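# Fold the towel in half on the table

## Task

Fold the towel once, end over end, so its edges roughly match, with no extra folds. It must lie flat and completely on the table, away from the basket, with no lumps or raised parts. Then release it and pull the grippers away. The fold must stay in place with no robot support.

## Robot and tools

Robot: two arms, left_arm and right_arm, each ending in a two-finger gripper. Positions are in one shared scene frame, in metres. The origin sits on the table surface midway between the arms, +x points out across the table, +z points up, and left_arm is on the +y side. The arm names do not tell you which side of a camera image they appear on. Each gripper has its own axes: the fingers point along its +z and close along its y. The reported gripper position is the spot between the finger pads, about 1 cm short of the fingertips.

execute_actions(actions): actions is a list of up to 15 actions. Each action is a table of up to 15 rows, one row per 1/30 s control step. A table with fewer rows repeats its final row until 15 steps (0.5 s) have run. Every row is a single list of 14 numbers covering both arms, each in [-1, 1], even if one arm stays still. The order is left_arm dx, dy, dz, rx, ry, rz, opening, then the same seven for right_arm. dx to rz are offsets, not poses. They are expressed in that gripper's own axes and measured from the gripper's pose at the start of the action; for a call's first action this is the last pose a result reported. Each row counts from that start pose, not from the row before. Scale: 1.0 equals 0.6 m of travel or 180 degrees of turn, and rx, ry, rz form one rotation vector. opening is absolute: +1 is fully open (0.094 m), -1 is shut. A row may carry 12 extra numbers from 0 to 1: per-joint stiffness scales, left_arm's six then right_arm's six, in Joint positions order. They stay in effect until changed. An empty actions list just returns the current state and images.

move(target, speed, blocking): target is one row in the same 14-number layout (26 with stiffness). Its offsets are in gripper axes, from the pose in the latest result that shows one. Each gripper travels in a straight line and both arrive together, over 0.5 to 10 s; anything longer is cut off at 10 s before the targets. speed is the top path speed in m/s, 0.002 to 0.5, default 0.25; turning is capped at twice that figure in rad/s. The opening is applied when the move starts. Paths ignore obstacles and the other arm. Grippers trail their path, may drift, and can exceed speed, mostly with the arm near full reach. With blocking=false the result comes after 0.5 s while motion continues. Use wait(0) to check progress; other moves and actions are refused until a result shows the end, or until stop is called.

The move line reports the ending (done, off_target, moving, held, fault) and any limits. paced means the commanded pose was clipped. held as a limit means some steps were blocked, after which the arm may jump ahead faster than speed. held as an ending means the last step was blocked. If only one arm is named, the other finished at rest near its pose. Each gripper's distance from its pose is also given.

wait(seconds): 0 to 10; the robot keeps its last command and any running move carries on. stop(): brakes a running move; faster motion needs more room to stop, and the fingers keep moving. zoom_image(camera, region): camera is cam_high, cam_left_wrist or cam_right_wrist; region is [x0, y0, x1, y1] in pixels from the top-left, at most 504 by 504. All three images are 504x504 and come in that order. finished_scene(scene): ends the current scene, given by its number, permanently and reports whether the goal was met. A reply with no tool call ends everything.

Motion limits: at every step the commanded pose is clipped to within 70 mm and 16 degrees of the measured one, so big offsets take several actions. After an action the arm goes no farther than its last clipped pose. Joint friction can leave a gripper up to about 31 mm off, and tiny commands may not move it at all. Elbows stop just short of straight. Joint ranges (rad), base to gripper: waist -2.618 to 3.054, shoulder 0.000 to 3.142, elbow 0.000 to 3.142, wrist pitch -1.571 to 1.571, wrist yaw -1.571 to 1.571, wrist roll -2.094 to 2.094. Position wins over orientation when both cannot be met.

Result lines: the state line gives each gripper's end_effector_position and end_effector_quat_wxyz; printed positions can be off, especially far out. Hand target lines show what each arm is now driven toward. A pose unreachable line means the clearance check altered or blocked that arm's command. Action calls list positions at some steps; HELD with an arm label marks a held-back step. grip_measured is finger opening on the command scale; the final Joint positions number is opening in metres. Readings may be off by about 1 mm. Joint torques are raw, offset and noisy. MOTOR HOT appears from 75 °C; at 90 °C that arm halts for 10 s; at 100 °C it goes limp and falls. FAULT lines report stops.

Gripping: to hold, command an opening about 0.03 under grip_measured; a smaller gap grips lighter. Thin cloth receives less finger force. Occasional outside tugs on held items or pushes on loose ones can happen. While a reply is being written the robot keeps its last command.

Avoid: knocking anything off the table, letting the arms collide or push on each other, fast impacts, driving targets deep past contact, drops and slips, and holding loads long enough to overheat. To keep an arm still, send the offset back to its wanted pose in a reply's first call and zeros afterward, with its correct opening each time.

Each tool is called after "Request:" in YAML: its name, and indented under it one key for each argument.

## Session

Request:
execute_actions:
  actions: []

Scene clock: 0.00 s.
left_arm: end_effector_position=(+0.1346, -0.0730, +0.0595) grip_measured=+1.000 end_effector_quat_wxyz=(+0.298, +0.349, +0.880, -0.124) | right_arm: end_effector_position=(+0.2415, -0.2688, +0.0527) grip_measured=+1.000 end_effector_quat_wxyz=(+0.243, +0.102, +0.965, -0.012)
Joint positions: left_arm=[-1.512  1.665  0.941 -0.3   -0.386 -0.572  0.094] | right_arm=[ 0.784  1.084  0.546 -0.653  0.321  0.725  0.094]
Joint velocities: left_arm=[-0.002 -0.002 -0.007  0.022  0.022 -0.022  0.   ] | right_arm=[ 0.012 -0.007  0.002 -0.051 -0.037  0.022  0.   ]
Joint torques (N m, as the arm reports them, + toward a larger angle): no reading
Hand target (left_arm): +0.135, -0.073, +0.059; +0.298, +0.349, +0.880, -0.124
Hand target (right_arm): +0.242, -0.269, +0.053; +0.243, +0.102, +0.965, -0.012
Joint stiffness scale: left_arm=[1. 1. 1. 1. 1. 1.] | right_arm=[1. 1. 1. 1. 1. 1.]

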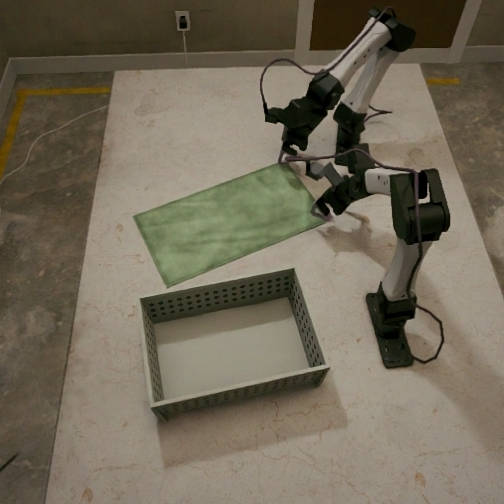

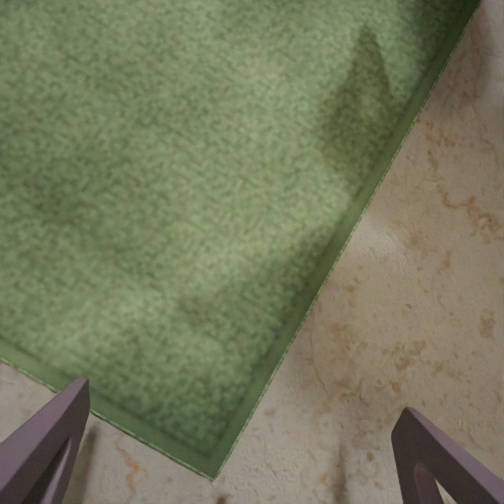

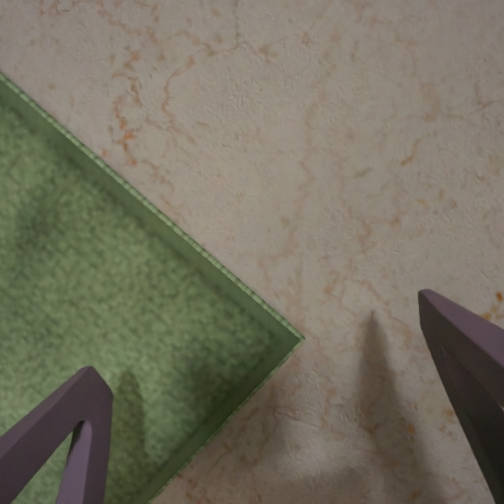

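Request:
zoom_image:
  camera: "cam_high"
  region: [110, 130, 370, 310]

Region (110, 130, 370, 310) of cam_high's 504x504 image, scaled by 1.938, with more detail than that image has; it fills the top 349 rows of this view, and the rest is white.

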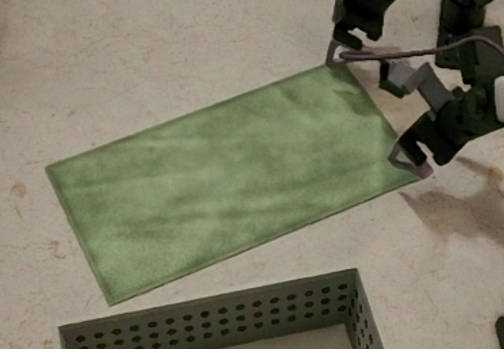

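Request:
move:
  target: [0.0255,-0.018,0.022,0.0354,0.2074,0.1141,-0.15, 0.049,0.006,0.012,0.0797,0.141,0.2857,-0.15]
  speed: 0.25

Scene clock: 44.73 s.
left_arm: end_effector_position=(+0.1220, -0.0774, +0.0396) grip_measured=-0.148 end_effector_quat_wxyz=(+0.008, +0.536, +0.844, -0.003) | right_arm: end_effector_position=(+0.2226, -0.2604, +0.0324) grip_measured=-0.148 end_effector_quat_wxyz=(+0.014, +0.529, +0.848, +0.004)
Joint positions: left_arm=[-1.384  2.069  1.589 -1.074 -0.006 -0.176  0.04 ] | right_arm=[ 0.628  1.412  0.782 -0.917  0.019  1.537  0.04 ]
Joint velocities: left_arm=[-0.007 -0.022 -0.012 -0.051 -0.051 -0.022  0.   ] | right_arm=[ 0.002 -0.022 -0.017 -0.051 -0.095  0.007 -0.001]
Joint torques (N m, as the arm reports them, + toward a larger angle): left_arm=[ 0.38 -8.53  7.73  0.28  0.11  0.15] | right_arm=[-0.8  -4.27  7.66  0.01 -0.05  0.1 ]
Hand target (left_arm): +0.125, -0.078, +0.038; +0.000, +0.536, +0.844, -0.003
Hand target (right_arm): +0.221, -0.261, +0.032; +0.003, +0.537, +0.844, -0.002
Off the commanded pose (left_arm): 0.002 m, 1 deg.
Off the commanded pose (right_arm): 0.002 m, 2 deg.
Joint stiffness scale: left_arm=[1. 1. 1. 1. 1. 1.] | right_arm=[1. 1. 1. 1. 1. 1.]
move: done

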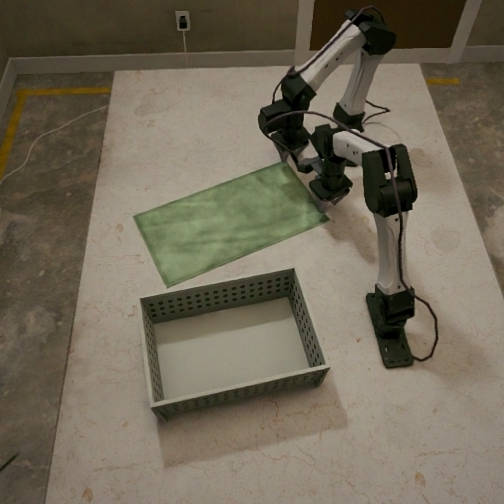

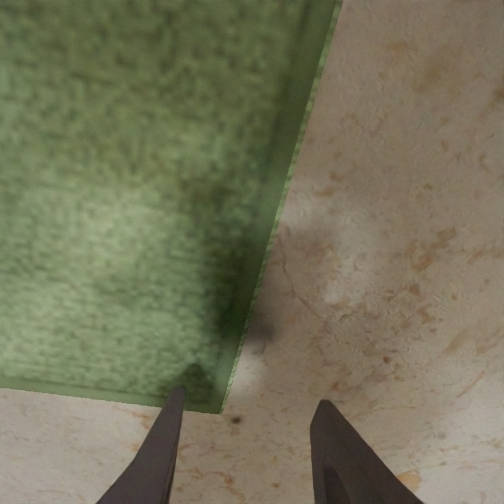

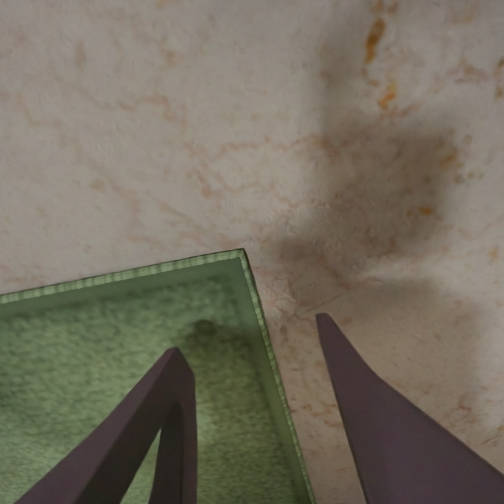

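Request:
move:
  target: [-0.01,0.022,0.06,0,0,0,-0.15, 0.005,-0.005,0.055,0,0,0,-0.15]
  speed: 0.05

Scene clock: 48.70 s.
left_arm: end_effector_position=(+0.1329, -0.0822, +0.0189) grip_measured=-0.148 end_effector_quat_wxyz=(+0.016, +0.537, +0.844, -0.010) | right_arm: end_effector_position=(+0.2219, -0.2606, +0.0121) grip_measured=-0.149 end_effector_quat_wxyz=(+0.016, +0.530, +0.848, +0.008)
Joint positions: left_arm=[-1.361  2.101  1.552 -0.985 -0.006 -0.152  0.04 ] | right_arm=[ 0.628  1.441  0.716 -0.815  0.018  1.538  0.04 ]
Joint velocities: left_arm=[ 0.017 -0.002  0.002 -0.051  0.007  0.037  0.001] | right_arm=[-0.002  0.007 -0.002 -0.022  0.022  0.095 -0.001]
Joint torques (N m, as the arm reports them, + toward a larger angle): left_arm=[ 0.53 -8.5   4.15  0.76 -0.02  0.19] | right_arm=[ 0.41 -3.42  3.72  0.69  0.06  0.1 ]
Hand target (left_arm): +0.137, -0.077, +0.004; +0.009, +0.536, +0.844, -0.003
Hand target (right_arm): +0.219, -0.260, +0.000; +0.014, +0.529, +0.848, +0.004
Off the commanded pose (left_arm): 0.016 m, 1 deg.
Off the commanded pose (right_arm): 0.013 m, 0 deg.
Joint stiffness scale: left_arm=[1. 1. 1. 1. 1. 1.] | right_arm=[1. 1. 1. 1. 1. 1.]
move: off_target (left_arm, right_arm)

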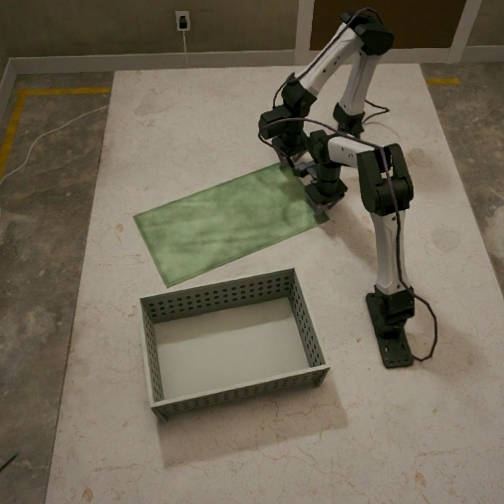

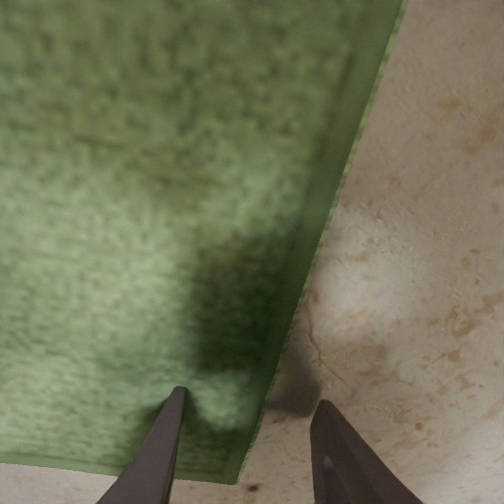

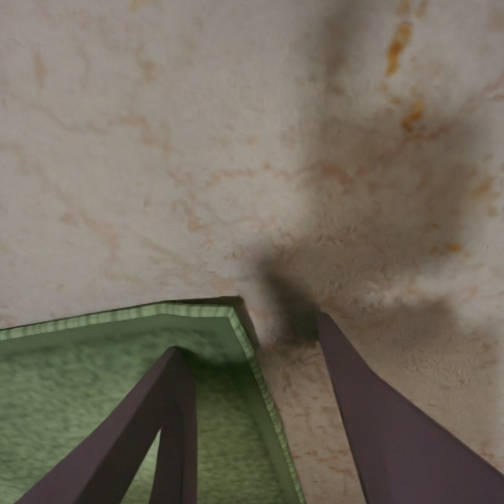

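Both in contact. Closing.

Request:
execute_actions:
  actions:
    - [[0,0.01,0.03,0,0,0,-0.25, 0,0.005,0.02,0,0,0,-0.25],[0,0.01,0.03,0,0,0,-0.31, 0,0.005,0.02,0,0,0,-0.31],[0,0.015,0.03,0,0,0,-0.37, 0,0.01,0.02,0,0,0,-0.37],[0,0.015,0.03,0,0,0,-0.43, 0,0.01,0.02,0,0,0,-0.43],[0,0.015,0.03,0,0,0,-0.49, 0,0.015,0.02,0,0,0,-0.49],[0,0.02,0.03,0,0,0,-0.55, 0,0.015,0.02,0,0,0,-0.55],[0,0.02,0.03,0,0,0,-0.61, 0,0.02,0.02,0,0,0,-0.61],[0,0.02,0.03,0,0,0,-0.67, 0,0.02,0.02,0,0,0,-0.67],[0,0.025,0.03,0,0,0,-0.73, 0,0.025,0.02,0,0,0,-0.73],[0,0.025,0.03,0,0,0,-0.79, 0,0.025,0.02,0,0,0,-0.79],[0,0.03,0.03,0,0,0,-0.85, 0,0.03,0.02,0,0,0,-0.85],[0,0.03,0.03,0,0,0,-0.91, 0,0.03,0.02,0,0,0,-0.91],[0,0.03,0.03,0,0,0,-0.96, 0,0.03,0.02,0,0,0,-0.96],[0,0.03,0.03,0,0,0,-1, 0,0.03,0.02,0,0,0,-1]]

Request:
wait:
  seconds: 0.2

Scene clock: 58.13 s.
left_arm: end_effector_position=(+0.1481, -0.0775, +0.0181) grip_measured=-0.971 end_effector_quat_wxyz=(+0.020, +0.534, +0.845, -0.007) | right_arm: end_effector_position=(+0.2387, -0.2526, +0.0119) grip_measured=-0.966 end_effector_quat_wxyz=(+0.021, +0.530, +0.848, +0.018)
Joint positions: left_arm=[-1.325  2.1    1.547 -0.978 -0.015 -0.123  0.001] | right_arm=[ 0.628  1.495  0.762 -0.785  0.016  1.538  0.002]
Joint velocities: left_arm=[-0.002 -0.007  0.007  0.037 -0.051 -0.007  0.001] | right_arm=[ 0.022 -0.007 -0.007 -0.081 -0.095 -0.022 -0.   ]
Joint torques (N m, as the arm reports them, + toward a larger angle): left_arm=[ 0.38 -8.93  3.02  1.01  0.08  0.19] | right_arm=[ 0.06 -2.4   5.54  0.58  0.1  -0.06]
Hand target (left_arm): +0.149, -0.074, +0.001; +0.015, +0.537, +0.844, -0.009
Hand target (right_arm): +0.238, -0.253, +0.001; +0.016, +0.530, +0.848, +0.008
Off the commanded pose (left_arm): 0.017 m, 1 deg.
Off the commanded pose (right_arm): 0.011 m, 1 deg.
Joint stiffness scale: left_arm=[1. 1. 1. 1. 1. 1.] | right_arm=[1. 1. 1. 1. 1. 1.]
Step readings (end_effector_position):
0: left_arm (+0.1329, -0.0822, +0.0189) | right_arm (+0.2219, -0.2606, +0.0121)
1: left_arm (+0.1332, -0.0823, +0.0185) | right_arm (+0.2225, -0.2603, +0.0121)
2: left_arm (+0.1346, -0.0820, +0.0182) | right_arm (+0.2240, -0.2596, +0.0119)
4: left_arm (+0.1374, -0.0809, +0.0179) | right_arm (+0.2263, -0.2586, +0.0113)
8: left_arm (+0.1425, -0.0787, +0.0176) | right_arm (+0.2316, -0.2561, +0.0115)
15: end_effector_position above

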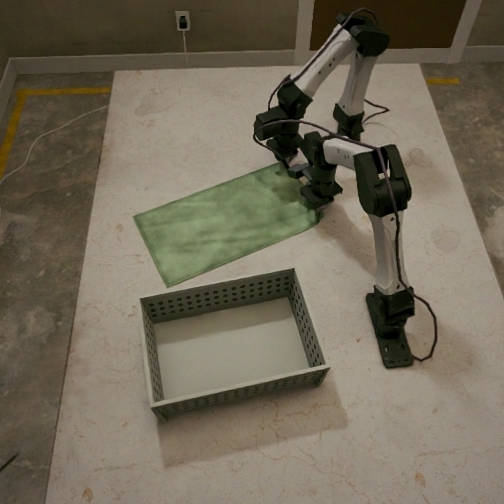

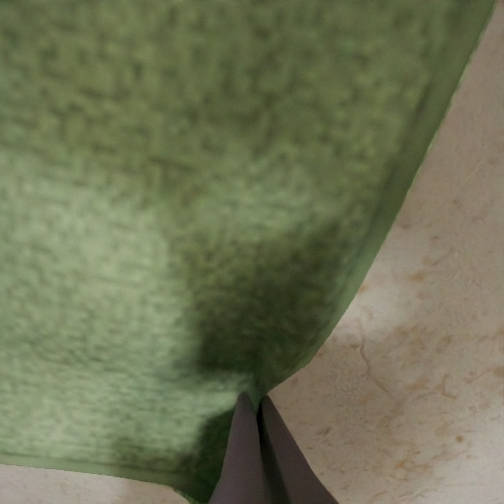

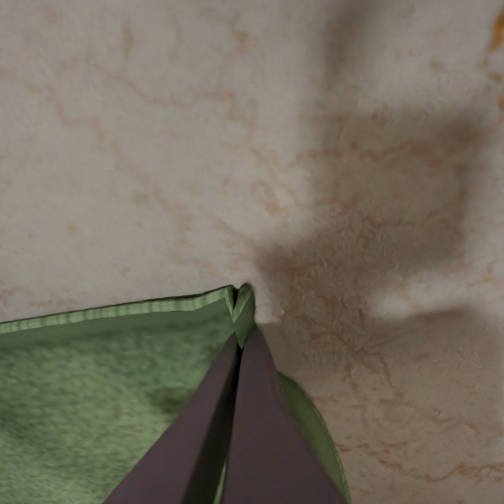

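Scene clock: 58.33 s.
left_arm: end_effector_position=(+0.1481, -0.0776, +0.0181) grip_measured=-0.971 end_effector_quat_wxyz=(+0.020, +0.536, +0.844, -0.007) | right_arm: end_effector_position=(+0.2387, -0.2526, +0.0119) grip_measured=-0.966 end_effector_quat_wxyz=(+0.021, +0.530, +0.848, +0.018)
Joint positions: left_arm=[-1.325  2.1    1.547 -0.978 -0.015 -0.118  0.001] | right_arm=[ 0.628  1.495  0.762 -0.785  0.016  1.538  0.002]
Joint velocities: left_arm=[-0.002 -0.002  0.002  0.066  0.022  0.007 -0.   ] | right_arm=[ 0.007 -0.002 -0.017 -0.051  0.037 -0.051 -0.   ]
Joint torques (N m, as the arm reports them, + toward a larger angle): left_arm=[ 0.45 -8.96  2.93  1.03  0.08  0.18] | right_arm=[ 0.03 -2.6   5.66  0.59  0.07  0.01]
Hand target (left_arm): +0.149, -0.074, +0.001; +0.015, +0.537, +0.844, -0.008
Hand target (right_arm): +0.238, -0.253, +0.001; +0.016, +0.530, +0.848, +0.008
Off the commanded pose (left_arm): 0.017 m, 1 deg.
Off the commanded pose (right_arm): 0.011 m, 1 deg.
Joint stiffness scale: left_arm=[1. 1. 1. 1. 1. 1.] | right_arm=[1. 1. 1. 1. 1. 1.]
wait: 0.20 s; at rest by 0.17 s

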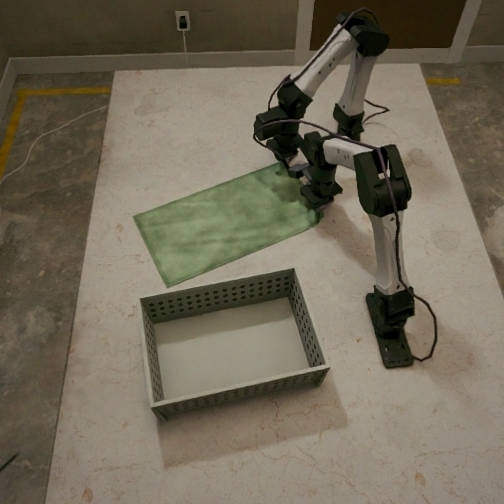

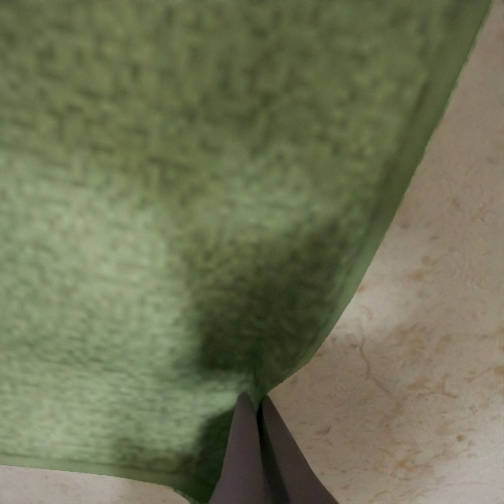

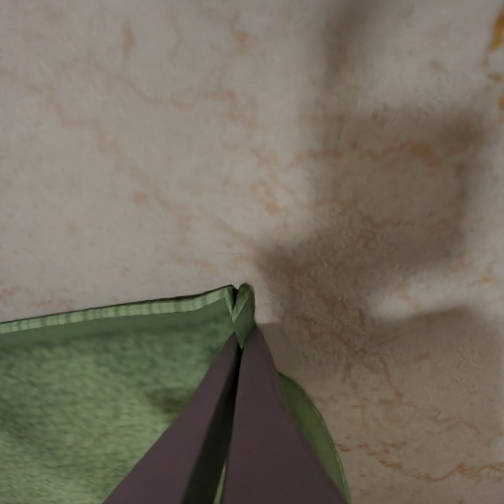

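Request:
move:
  target: [-0.012,-0.1,-0.435,0,-0.17,0,-1, 0,-0.08,-0.437,-0.2,0,0,-1]
  speed: 0.1

Scene clock: 79.23 s.
left_arm: end_effector_position=(+0.0943, -0.1060, +0.2696) grip_measured=-0.971 end_effector_quat_wxyz=(+0.235, +0.517, +0.811, -0.141) | right_arm: end_effector_position=(+0.1878, -0.2714, +0.2722) grip_measured=-0.966 end_effector_quat_wxyz=(+0.185, +0.497, +0.800, +0.280)
Joint positions: left_arm=[-1.539  1.742  1.935 -1.238 -0.185 -0.279  0.001] | right_arm=[ 0.628  0.784  1.245 -1.348 -0.006  1.536  0.002]
Joint velocities: left_arm=[-0.002  0.007 -0.027 -0.007  0.007 -0.022 -0.   ] | right_arm=[-0.002  0.002  0.007 -0.066 -0.066  0.022 -0.001]
Joint torques (N m, as the arm reports them, + toward a larger angle): left_arm=[-0.88 -8.38  8.16  1.36 -0.19 -0.01] | right_arm=[-0.31  0.08  7.27  1.47 -0.12 -0.16]
Hand target (left_arm): +0.092, -0.104, +0.280; +0.243, +0.514, +0.809, -0.147
Hand target (right_arm): +0.181, -0.272, +0.274; +0.181, +0.493, +0.803, +0.281
Off the commanded pose (left_arm): 0.011 m, 1 deg.
Off the commanded pose (right_arm): 0.008 m, 0 deg.
Joint stiffness scale: left_arm=[1. 1. 1. 1. 1. 1.] | right_arm=[1. 1. 1. 1. 1. 1.]
move: off_target (left_arm)

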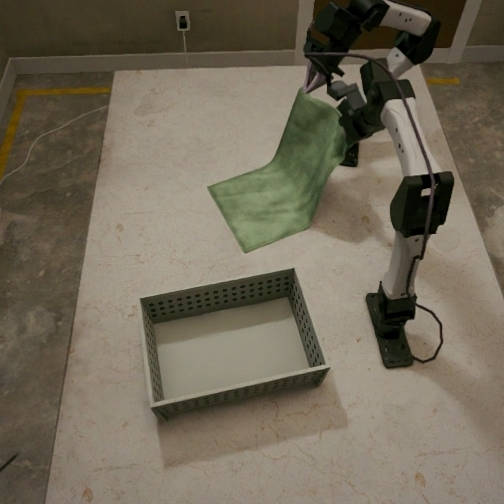

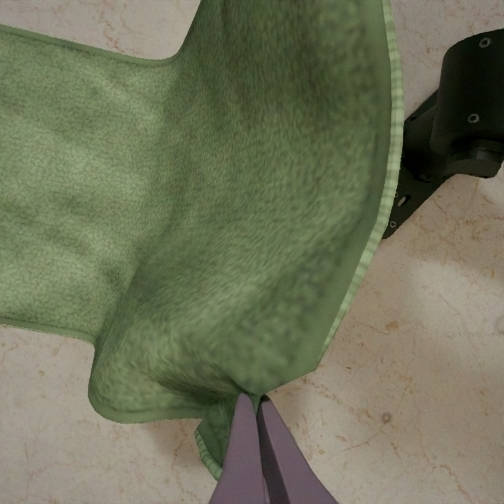

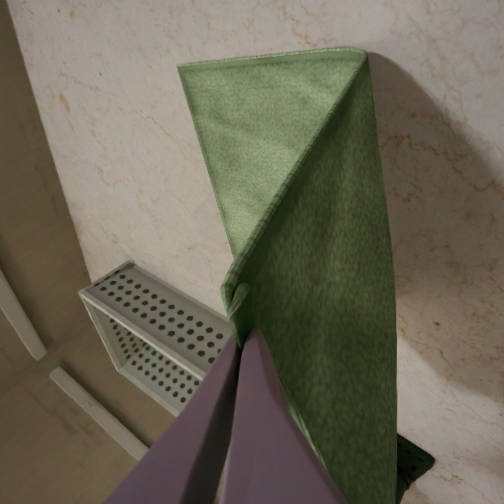

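Request:
move:
  target: [0.061,0.034,0.08,0,0,0,-1, -0.01,-0.057,0.104,0,0,0,-1]
  speed: 0.1

Scene clock: 100.27 s.
left_arm: end_effector_position=(+0.1093, -0.0957, +0.2102) grip_measured=-0.971 end_effector_quat_wxyz=(+0.236, +0.516, +0.812, -0.137) | right_arm: end_effector_position=(+0.2033, -0.2731, +0.2060) grip_measured=-0.966 end_effector_quat_wxyz=(+0.185, +0.499, +0.800, +0.278)
Joint positions: left_arm=[-1.494  1.637  1.57  -0.975 -0.17  -0.24   0.001] | right_arm=[ 0.542  0.689  0.926 -1.13  -0.057  1.471  0.002]
Joint velocities: left_arm=[-0.007 -0.007 -0.012  0.081 -0.007 -0.022 -0.001] | right_arm=[-0.032  0.002 -0.022 -0.037 -0.022  0.007 -0.   ]
Joint torques (N m, as the arm reports them, + toward a larger angle): left_arm=[ 0.3  -8.72  5.29  1.6   0.01  0.16] | right_arm=[-1.1  -0.55  5.84  1.77 -0.13 -0.13]
Hand target (left_arm): +0.110, -0.091, +0.210; +0.235, +0.517, +0.811, -0.140
Hand target (right_arm): +0.203, -0.274, +0.203; +0.186, +0.497, +0.800, +0.280
Off the commanded pose (left_arm): 0.005 m, 1 deg.
Off the commanded pose (right_arm): 0.004 m, 0 deg.
Joint stiffness scale: left_arm=[1. 1. 1. 1. 1. 1.] | right_arm=[1. 1. 1. 1. 1. 1.]
move: done

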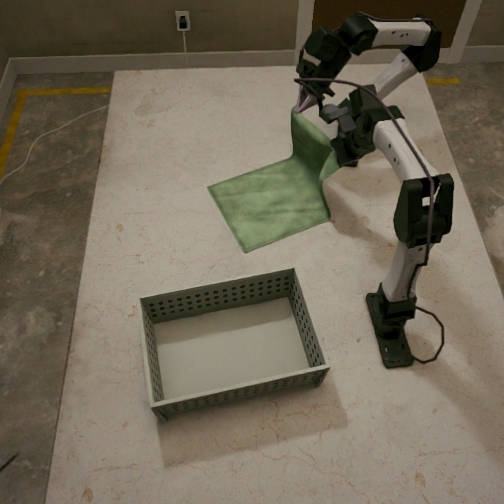

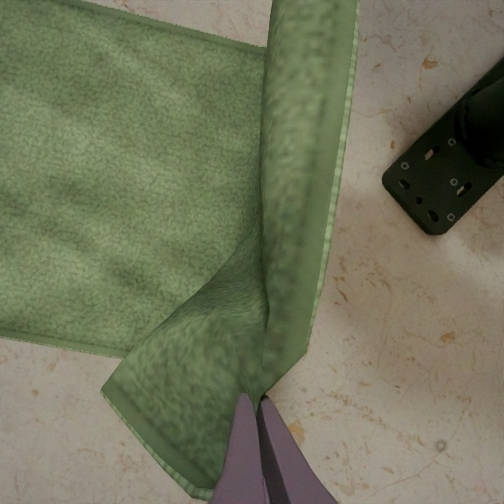

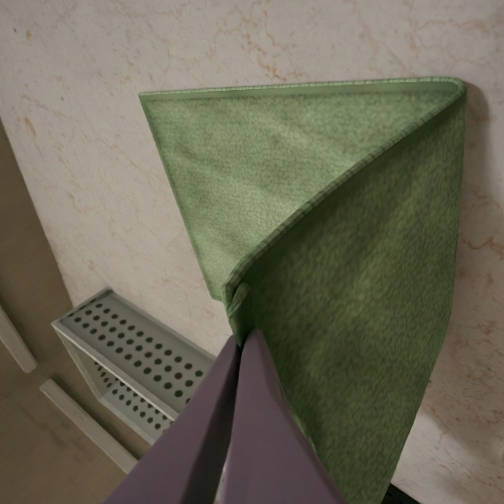

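Request:
move:
  target: [0.137,0.387,0.232,0.1024,0.1742,-0.0288,-1, -0.01,0.127,0.45,0.27,0,0,-1]
  speed: 0.1

Scene clock: 128.30 s.
left_arm: end_effector_position=(+0.3244, +0.0024, +0.0521) grip_measured=-0.971 end_effector_quat_wxyz=(-0.063, +0.532, +0.835, -0.127) | right_arm: end_effector_position=(+0.4149, -0.1815, +0.0432) grip_measured=-0.966 end_effector_quat_wxyz=(-0.037, +0.536, +0.841, -0.061)
Joint positions: left_arm=[-0.748  2.319  2.014 -1.367  0.267  0.475  0.001] | right_arm=[ 0.607  2.365  2.077 -1.425  0.008  1.536  0.002]
Joint velocities: left_arm=[ 0.002 -0.012  0.002 -0.007  0.081  0.037  0.   ] | right_arm=[ 0.002  0.002 -0.002 -0.051  0.022 -0.051  0.001]
Joint torques (N m, as the arm reports them, + toward a larger angle): left_arm=[  0.23 -10.39   7.49  -0.22   0.19   0.18] | right_arm=[  0.35 -14.89   7.39  -0.34   0.31   0.14]
Hand target (left_arm): +0.323, +0.008, +0.051; -0.078, +0.530, +0.835, -0.126
Hand target (right_arm): +0.414, -0.184, +0.038; -0.034, +0.536, +0.840, -0.078
Off the commanded pose (left_arm): 0.002 m, 2 deg.
Off the commanded pose (right_arm): 0.002 m, 2 deg.
Joint stiffness scale: left_arm=[1. 1. 1. 1. 1. 1.] | right_arm=[1. 1. 1. 1. 1. 1.]
move: done

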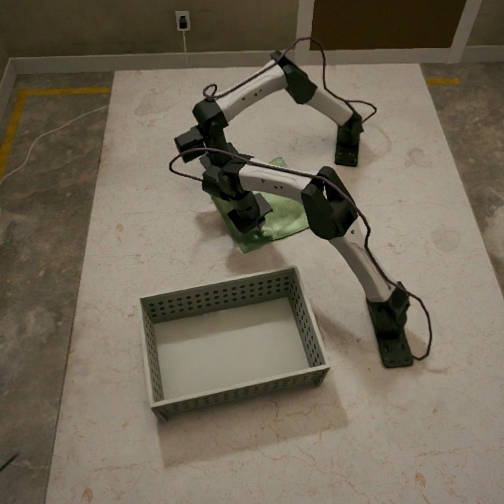

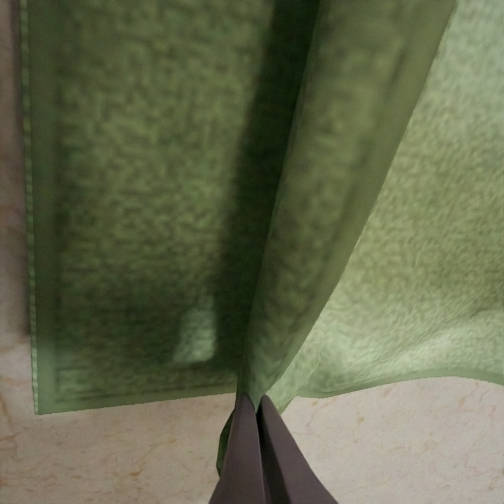

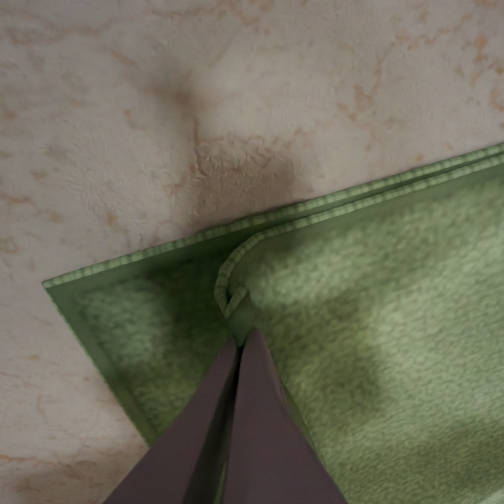

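Request:
move:
  target: [-0.003,0.06,0.02,0,0,0,-1, -0.01,0.057,0.025,0,0,0,-1]
  speed: 0.06

Scene clock: 138.60 s.
left_arm: end_effector_position=(+0.3488, +0.0110, +0.0332) grip_measured=-0.971 end_effector_quat_wxyz=(-0.059, +0.531, +0.835, -0.131) | right_arm: end_effector_position=(+0.4471, -0.1672, +0.0293) grip_measured=-0.966 end_effector_quat_wxyz=(-0.030, +0.536, +0.842, -0.048)
Joint positions: left_arm=[-0.698  2.394  2.069 -1.353  0.268  0.525  0.001] | right_arm=[ 0.607  2.53   2.323 -1.477  0.004  1.535  0.002]
Joint velocities: left_arm=[-0.012 -0.007  0.007 -0.051 -0.081 -0.037  0.   ] | right_arm=[-0.007 -0.027  0.027 -0.022 -0.037 -0.022 -0.   ]
Joint torques (N m, as the arm reports them, + toward a larger angle): left_arm=[  0.2  -10.67   7.63   0.01   0.11   0.2 ] | right_arm=[ -0.88 -16.02   7.36  -0.29   0.1   -0.1 ]
Hand target (left_arm): +0.353, +0.014, +0.030; -0.062, +0.532, +0.835, -0.127
Hand target (right_arm): +0.446, -0.173, +0.023; -0.037, +0.536, +0.841, -0.061
Off the commanded pose (left_arm): 0.006 m, 1 deg.
Off the commanded pose (right_arm): 0.009 m, 2 deg.
Joint stiffness scale: left_arm=[1. 1. 1. 1. 1. 1.] | right_arm=[1. 1. 1. 1. 1. 1.]
move: done

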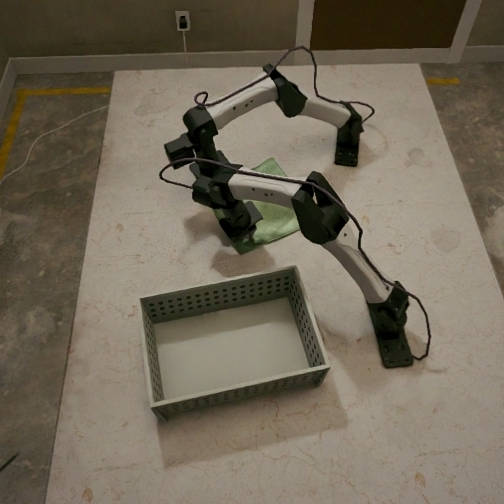

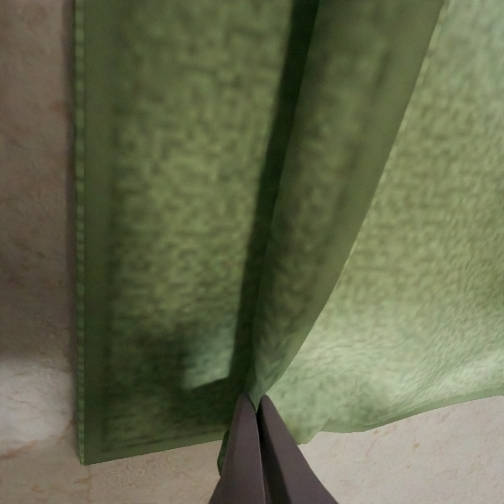

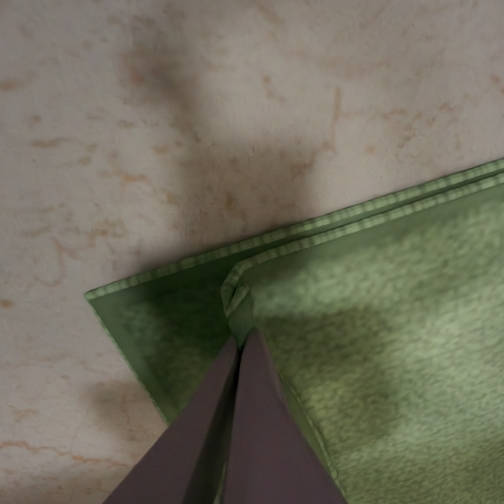

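Request:
move:
  target: [0,-0.084,-0.111,0,-0.04,0,-1, -0.012,-0.064,-0.124,-0.06,0,0,-1]
  speed: 0.06

Scene clock: 166.17 s.
left_arm: end_effector_position=(+0.3332, -0.0019, +0.1137) grip_measured=-0.971 end_effector_quat_wxyz=(+0.010, +0.524, +0.836, -0.160) | right_arm: end_effector_position=(+0.4240, -0.1831, +0.1139) grip_measured=-0.966 end_effector_quat_wxyz=(+0.024, +0.536, +0.843, +0.032)
Joint positions: left_arm=[-0.723  2.186  2.031 -1.366  0.319  0.464  0.001] | right_arm=[ 0.594  2.14   1.992 -1.343  0.002  1.519  0.002]
Joint velocities: left_arm=[ 0.007  0.012 -0.002 -0.037  0.007 -0.051 -0.001] | right_arm=[-0.012 -0.002 -0.002  0.066 -0.007  0.037  0.   ]
Joint torques (N m, as the arm reports them, + toward a larger angle): left_arm=[ -0.88 -11.71   4.53   0.34   0.31   0.01] | right_arm=[ -0.79 -15.22   5.62   0.52  -0.06  -0.04]
Hand target (left_arm): +0.322, -0.000, +0.112; -0.007, +0.522, +0.837, -0.163
Hand target (right_arm): +0.424, -0.186, +0.109; +0.019, +0.536, +0.844, +0.032
Off the commanded pose (left_arm): 0.013 m, 2 deg.
Off the commanded pose (right_arm): 0.007 m, 0 deg.
Joint stiffness scale: left_arm=[1. 1. 1. 1. 1. 1.] | right_arm=[1. 1. 1. 1. 1. 1.]
move: off_target (left_arm)

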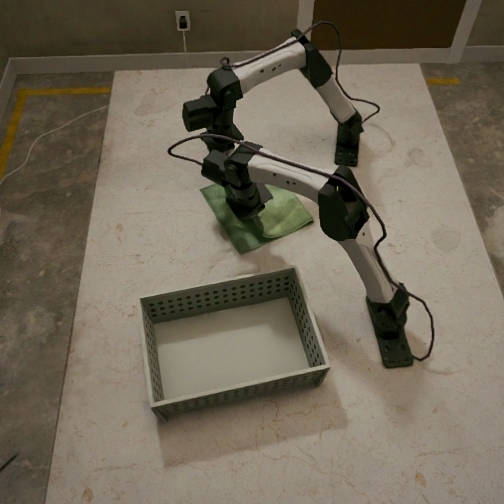

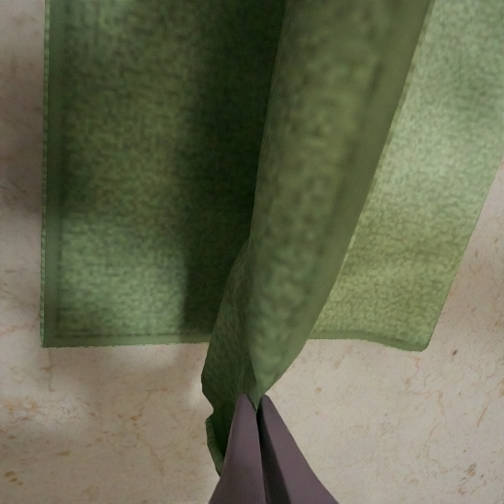

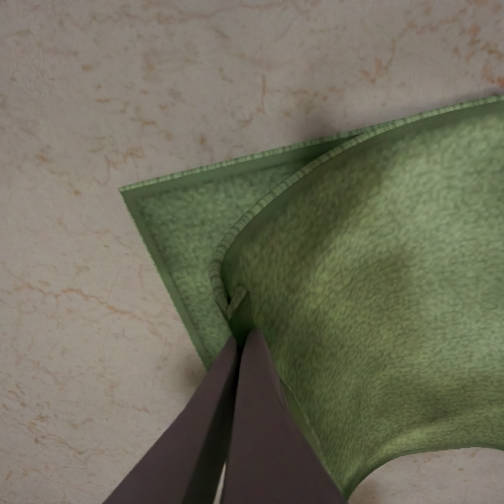

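Request:
move:
  target: [0.03,0.095,0.112,0,0.05,0,-1, -0.006,0.064,0.152,0.05,0,0,-1]
  speed: 0.06

Scene clock: 181.10 s.
left_arm: end_effector_position=(+0.3609, +0.0103, +0.0348) grip_measured=-0.971 end_effector_quat_wxyz=(-0.044, +0.537, +0.832, -0.130) | right_arm: end_effector_position=(+0.4683, -0.1649, +0.0318) grip_measured=-0.966 end_effector_quat_wxyz=(-0.014, +0.536, +0.844, -0.021)
Joint positions: left_arm=[-0.685  2.411  2.108 -1.349  0.264  0.548  0.001] | right_arm=[ 0.594  2.568  2.409 -1.462  0.002  1.519  0.002]
Joint velocities: left_arm=[ 0.012  0.002 -0.007 -0.037  0.022 -0.022 -0.   ] | right_arm=[ 0.027  0.007  0.002 -0.022 -0.022 -0.066  0.001]
Joint torques (N m, as the arm reports them, + toward a larger angle): left_arm=[  0.44 -10.81   7.48  -0.09  -0.01   0.19] | right_arm=[ -0.31 -16.6    7.59  -0.12   0.17   0.04]
Hand target (left_arm): +0.364, +0.019, +0.031; -0.055, +0.535, +0.834, -0.119
Hand target (right_arm): +0.466, -0.169, +0.025; -0.017, +0.537, +0.843, -0.035
Off the commanded pose (left_arm): 0.009 m, 2 deg.
Off the commanded pose (right_arm): 0.006 m, 2 deg.
Joint stiffness scale: left_arm=[1. 1. 1. 1. 1. 1.] | right_arm=[1. 1. 1. 1. 1. 1.]
move: done

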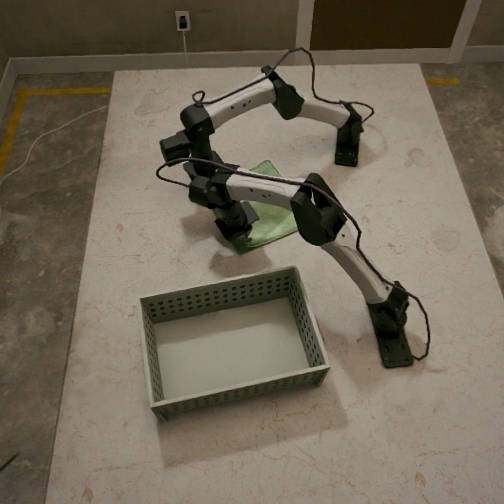

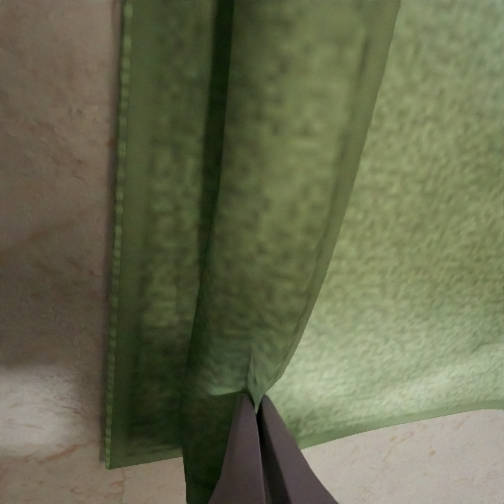

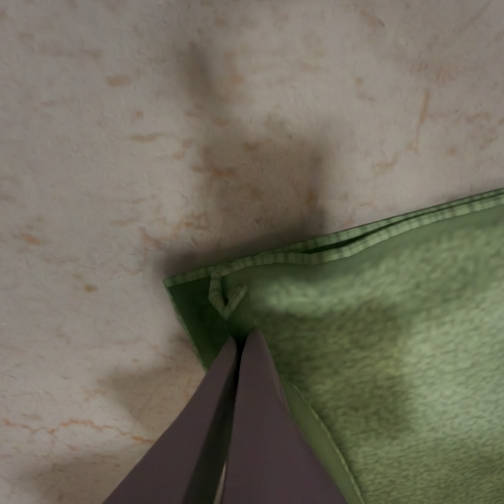

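Request:
move:
  target: [0.008,0.045,-0.008,0,0,0,-1, 0,0.02,0.0,0,0,0,-1]
  speed: 0.05

Scene clock: 186.43 s.
left_arm: end_effector_position=(+0.3831, +0.0204, +0.0360) grip_measured=-0.971 end_effector_quat_wxyz=(-0.031, +0.539, +0.831, -0.132) | right_arm: end_effector_position=(+0.4826, -0.1583, +0.0402) grip_measured=-0.966 end_effector_quat_wxyz=(-0.006, +0.536, +0.844, -0.006)
Joint positions: left_arm=[-0.639  2.451  2.186 -1.372  0.264  0.596  0.001] | right_arm=[ 0.594  2.656  2.613 -1.544 -0.003  1.519  0.002]
Joint velocities: left_arm=[-0.002 -0.007 -0.027 -0.081 -0.022 -0.022 -0.   ] | right_arm=[-0.022 -0.002  0.022  0.007 -0.007  0.037  0.   ]
Joint torques (N m, as the arm reports them, + toward a larger angle): left_arm=[  0.37 -10.88   7.55  -0.05   0.13   0.21] | right_arm=[  0.06 -16.5    7.58  -0.03   0.04   0.03]
Hand target (left_arm): +0.383, +0.027, +0.032; -0.044, +0.537, +0.832, -0.129
Hand target (right_arm): +0.479, -0.160, +0.031; -0.013, +0.536, +0.844, -0.020
Off the commanded pose (left_arm): 0.007 m, 2 deg.
Off the commanded pose (right_arm): 0.010 m, 2 deg.
Joint stiffness scale: left_arm=[1. 1. 1. 1. 1. 1.] | right_arm=[1. 1. 1. 1. 1. 1.]
move: done

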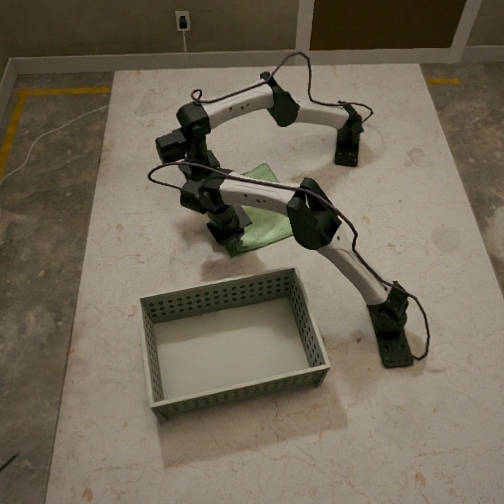

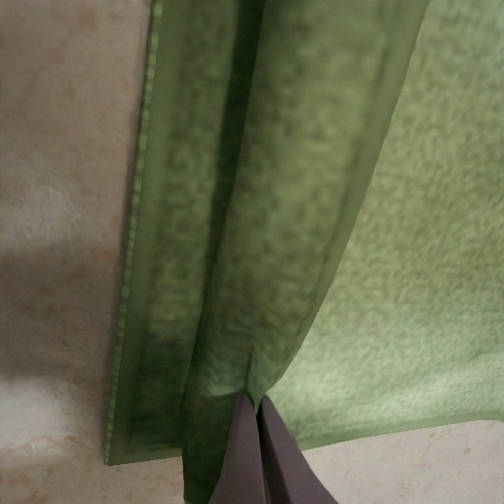

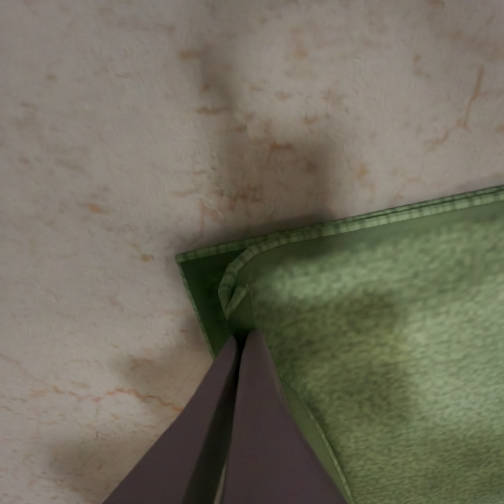

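Request:
move:
  target: [0.0,-0.005,-0.06,0,0,0,-1, 0,0,0,0,0,0,-1]
  speed: 0.05

Scene clock: 190.43 s.
left_arm: end_effector_position=(+0.3857, +0.0186, +0.0742) grip_measured=-0.971 end_effector_quat_wxyz=(-0.019, +0.543, +0.829, -0.133) | right_arm: end_effector_position=(+0.4820, -0.1584, +0.0402) grip_measured=-0.966 end_effector_quat_wxyz=(-0.007, +0.536, +0.844, -0.007)
Joint positions: left_arm=[-0.639  2.451  2.338 -1.503  0.265  0.603  0.001] | right_arm=[ 0.594  2.656  2.613 -1.547 -0.003  1.519  0.002]
Joint velocities: left_arm=[ 0.007  0.002  0.007  0.007 -0.11   0.007 -0.   ] | right_arm=[-0.007 -0.007  0.002  0.007  0.066  0.022 -0.001]
Joint torques (N m, as the arm reports them, + toward a larger angle): left_arm=[  0.78 -10.98   7.71  -0.01   0.18   0.17] | right_arm=[  0.05 -18.9    6.62   0.14   0.01   0.  ]
Hand target (left_arm): +0.388, +0.026, +0.071; -0.030, +0.539, +0.831, -0.132
Hand target (right_arm): +0.483, -0.158, +0.040; -0.006, +0.536, +0.844, -0.006
Off the commanded pose (left_arm): 0.008 m, 1 deg.
Off the commanded pose (right_arm): 0.001 m, 0 deg.
Joint stiffness scale: left_arm=[1. 1. 1. 1. 1. 1.] | right_arm=[1. 1. 1. 1. 1. 1.]
move: done

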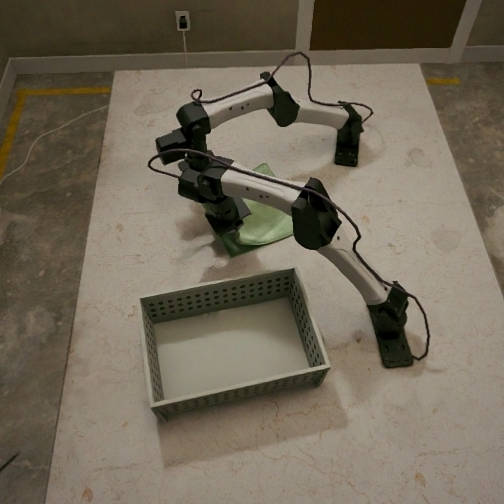

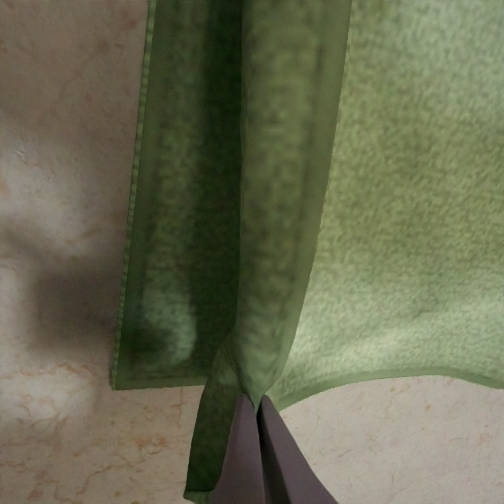

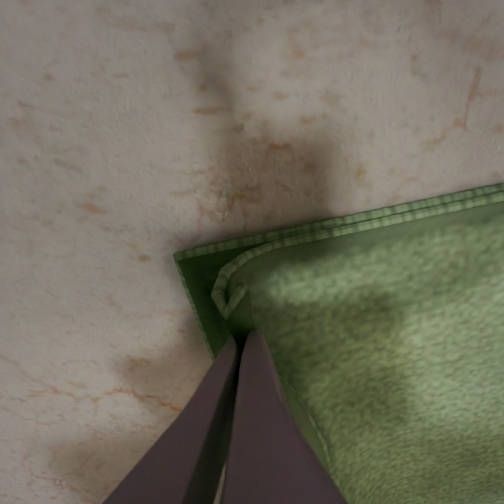

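Request:
move:
  target: [0.012,0.05,0.048,0,0,0,-1, 0,0,0,0,0,0,-1]
  speed: 0.05

Scene clock: 196.90 s.
left_arm: end_effector_position=(+0.4041, +0.0254, +0.0515) grip_measured=-0.971 end_effector_quat_wxyz=(-0.007, +0.545, +0.828, -0.133) | right_arm: end_effector_position=(+0.4819, -0.1584, +0.0402) grip_measured=-0.966 end_effector_quat_wxyz=(-0.007, +0.536, +0.844, -0.007)
Joint positions: left_arm=[-0.606  2.482  2.306 -1.423  0.265  0.637  0.001] | right_arm=[ 0.594  2.656  2.613 -1.547 -0.004  1.519  0.002]
Joint velocities: left_arm=[ 0.012 -0.007 -0.027  0.051  0.007  0.007 -0.   ] | right_arm=[-0.012 -0.002  0.022 -0.037 -0.051  0.037  0.001]
Joint torques (N m, as the arm reports them, + toward a larger angle): left_arm=[  0.4  -11.41   4.64   0.4    0.17   0.18] | right_arm=[ -0.1  -19.1    6.77   0.12   0.03   0.05]
Hand target (left_arm): +0.404, +0.031, +0.038; -0.020, +0.543, +0.829, -0.132
Hand target (right_arm): +0.482, -0.158, +0.040; -0.007, +0.536, +0.844, -0.007
Off the commanded pose (left_arm): 0.014 m, 1 deg.
Off the commanded pose (right_arm): 0.000 m, 0 deg.
Joint stiffness scale: left_arm=[1. 1. 1. 1. 1. 1.] | right_arm=[1. 1. 1. 1. 1. 1.]
move: off_target (left_arm)

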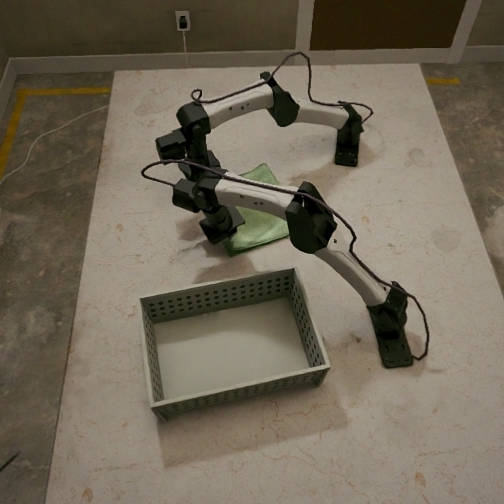

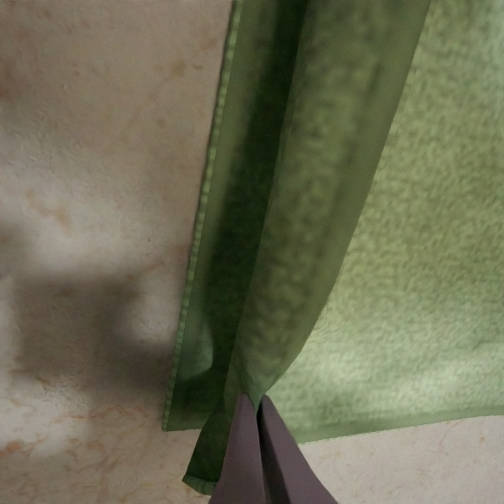

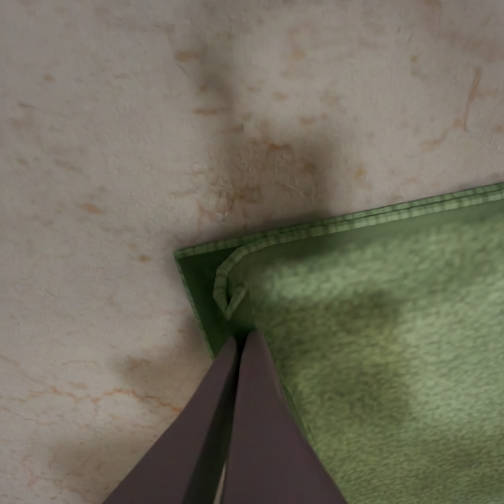

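Release now.

Request:
execute_actions:
  actions:
    - [[0,0,0,0,0,0,-0.9, 0,0,0,0,0,0,-0.9],[0,0,0,0,0,0,-0.8, 0,0,0,0,0,0,-0.8],[0,0,0,0,0,0,-0.65, 0,0,0,0,0,0,-0.65],[0,0,0,0,0,0,-0.5, 0,0,0,0,0,0,-0.5],[0,0,0,0,0,0,-0.3, 0,0,0,0,0,0,-0.3],[0,0,0,0,0,0,-0.1, 0,0,0,0,0,0,-0.1],[0,0,0,0,0,0,0.1, 0,0,0,0,0,0,0.1],[0,0,0,0,0,0,0.3, 0,0,0,0,0,0,0.3],[0,0,0,0,0,0,0.5, 0,0,0,0,0,0,0.5],[0,0,0,0,0,0,0.7, 0,0,0,0,0,0,0.7]]

Scene clock: 204.63 s.
left_arm: end_effector_position=(+0.4041, +0.0253, +0.0515) grip_measured=+0.698 end_effector_quat_wxyz=(-0.007, +0.546, +0.827, -0.133) | right_arm: end_effector_position=(+0.4819, -0.1584, +0.0402) grip_measured=+0.698 end_effector_quat_wxyz=(-0.007, +0.536, +0.844, -0.007)
Joint positions: left_arm=[-0.606  2.482  2.306 -1.422  0.265  0.638  0.08 ] | right_arm=[ 0.594  2.656  2.613 -1.547 -0.004  1.519  0.08 ]
Joint velocities: left_arm=[ 0.007  0.002  0.002  0.007 -0.037 -0.022 -0.001] | right_arm=[ 0.002 -0.007 -0.032  0.022 -0.081  0.022 -0.   ]
Joint torques (N m, as the arm reports them, + toward a larger angle): left_arm=[ -0.23 -12.62   6.25   0.31   0.19   0.09] | right_arm=[  0.   -18.9    6.58   0.13   0.06  -0.03]
Hand target (left_arm): +0.404, +0.025, +0.052; -0.007, +0.545, +0.828, -0.133
Hand target (right_arm): +0.482, -0.158, +0.040; -0.007, +0.536, +0.844, -0.007
Off the commanded pose (left_arm): 0.000 m, 0 deg.
Off the commanded pose (right_arm): 0.000 m, 0 deg.
Joint stiffness scale: left_arm=[1. 1. 1. 1. 1. 1.] | right_arm=[1. 1. 1. 1. 1. 1.]
Step readings (end_effector_position):
0: left_arm (+0.4041, +0.0253, +0.0515) | right_arm (+0.4819, -0.1584, +0.0402)
1: left_arm (+0.4041, +0.0253, +0.0515) | right_arm (+0.4819, -0.1584, +0.0402)
2: left_arm (+0.4041, +0.0253, +0.0515) | right_arm (+0.4819, -0.1584, +0.0402)
4: left_arm (+0.4041, +0.0253, +0.0515) | right_arm (+0.4819, -0.1584, +0.0402)
8: left_arm (+0.4041, +0.0253, +0.0515) | right_arm (+0.4819, -0.1584, +0.0402)
15: end_effector_position above

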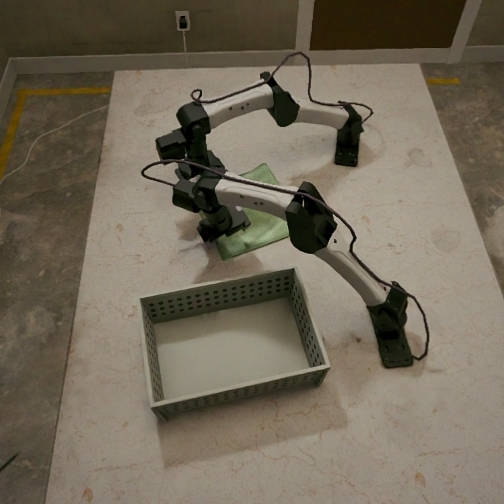

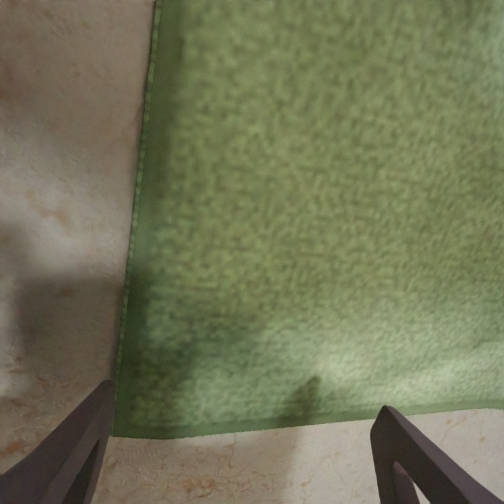

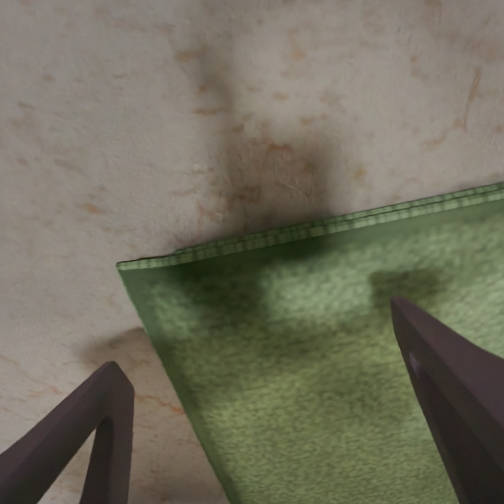

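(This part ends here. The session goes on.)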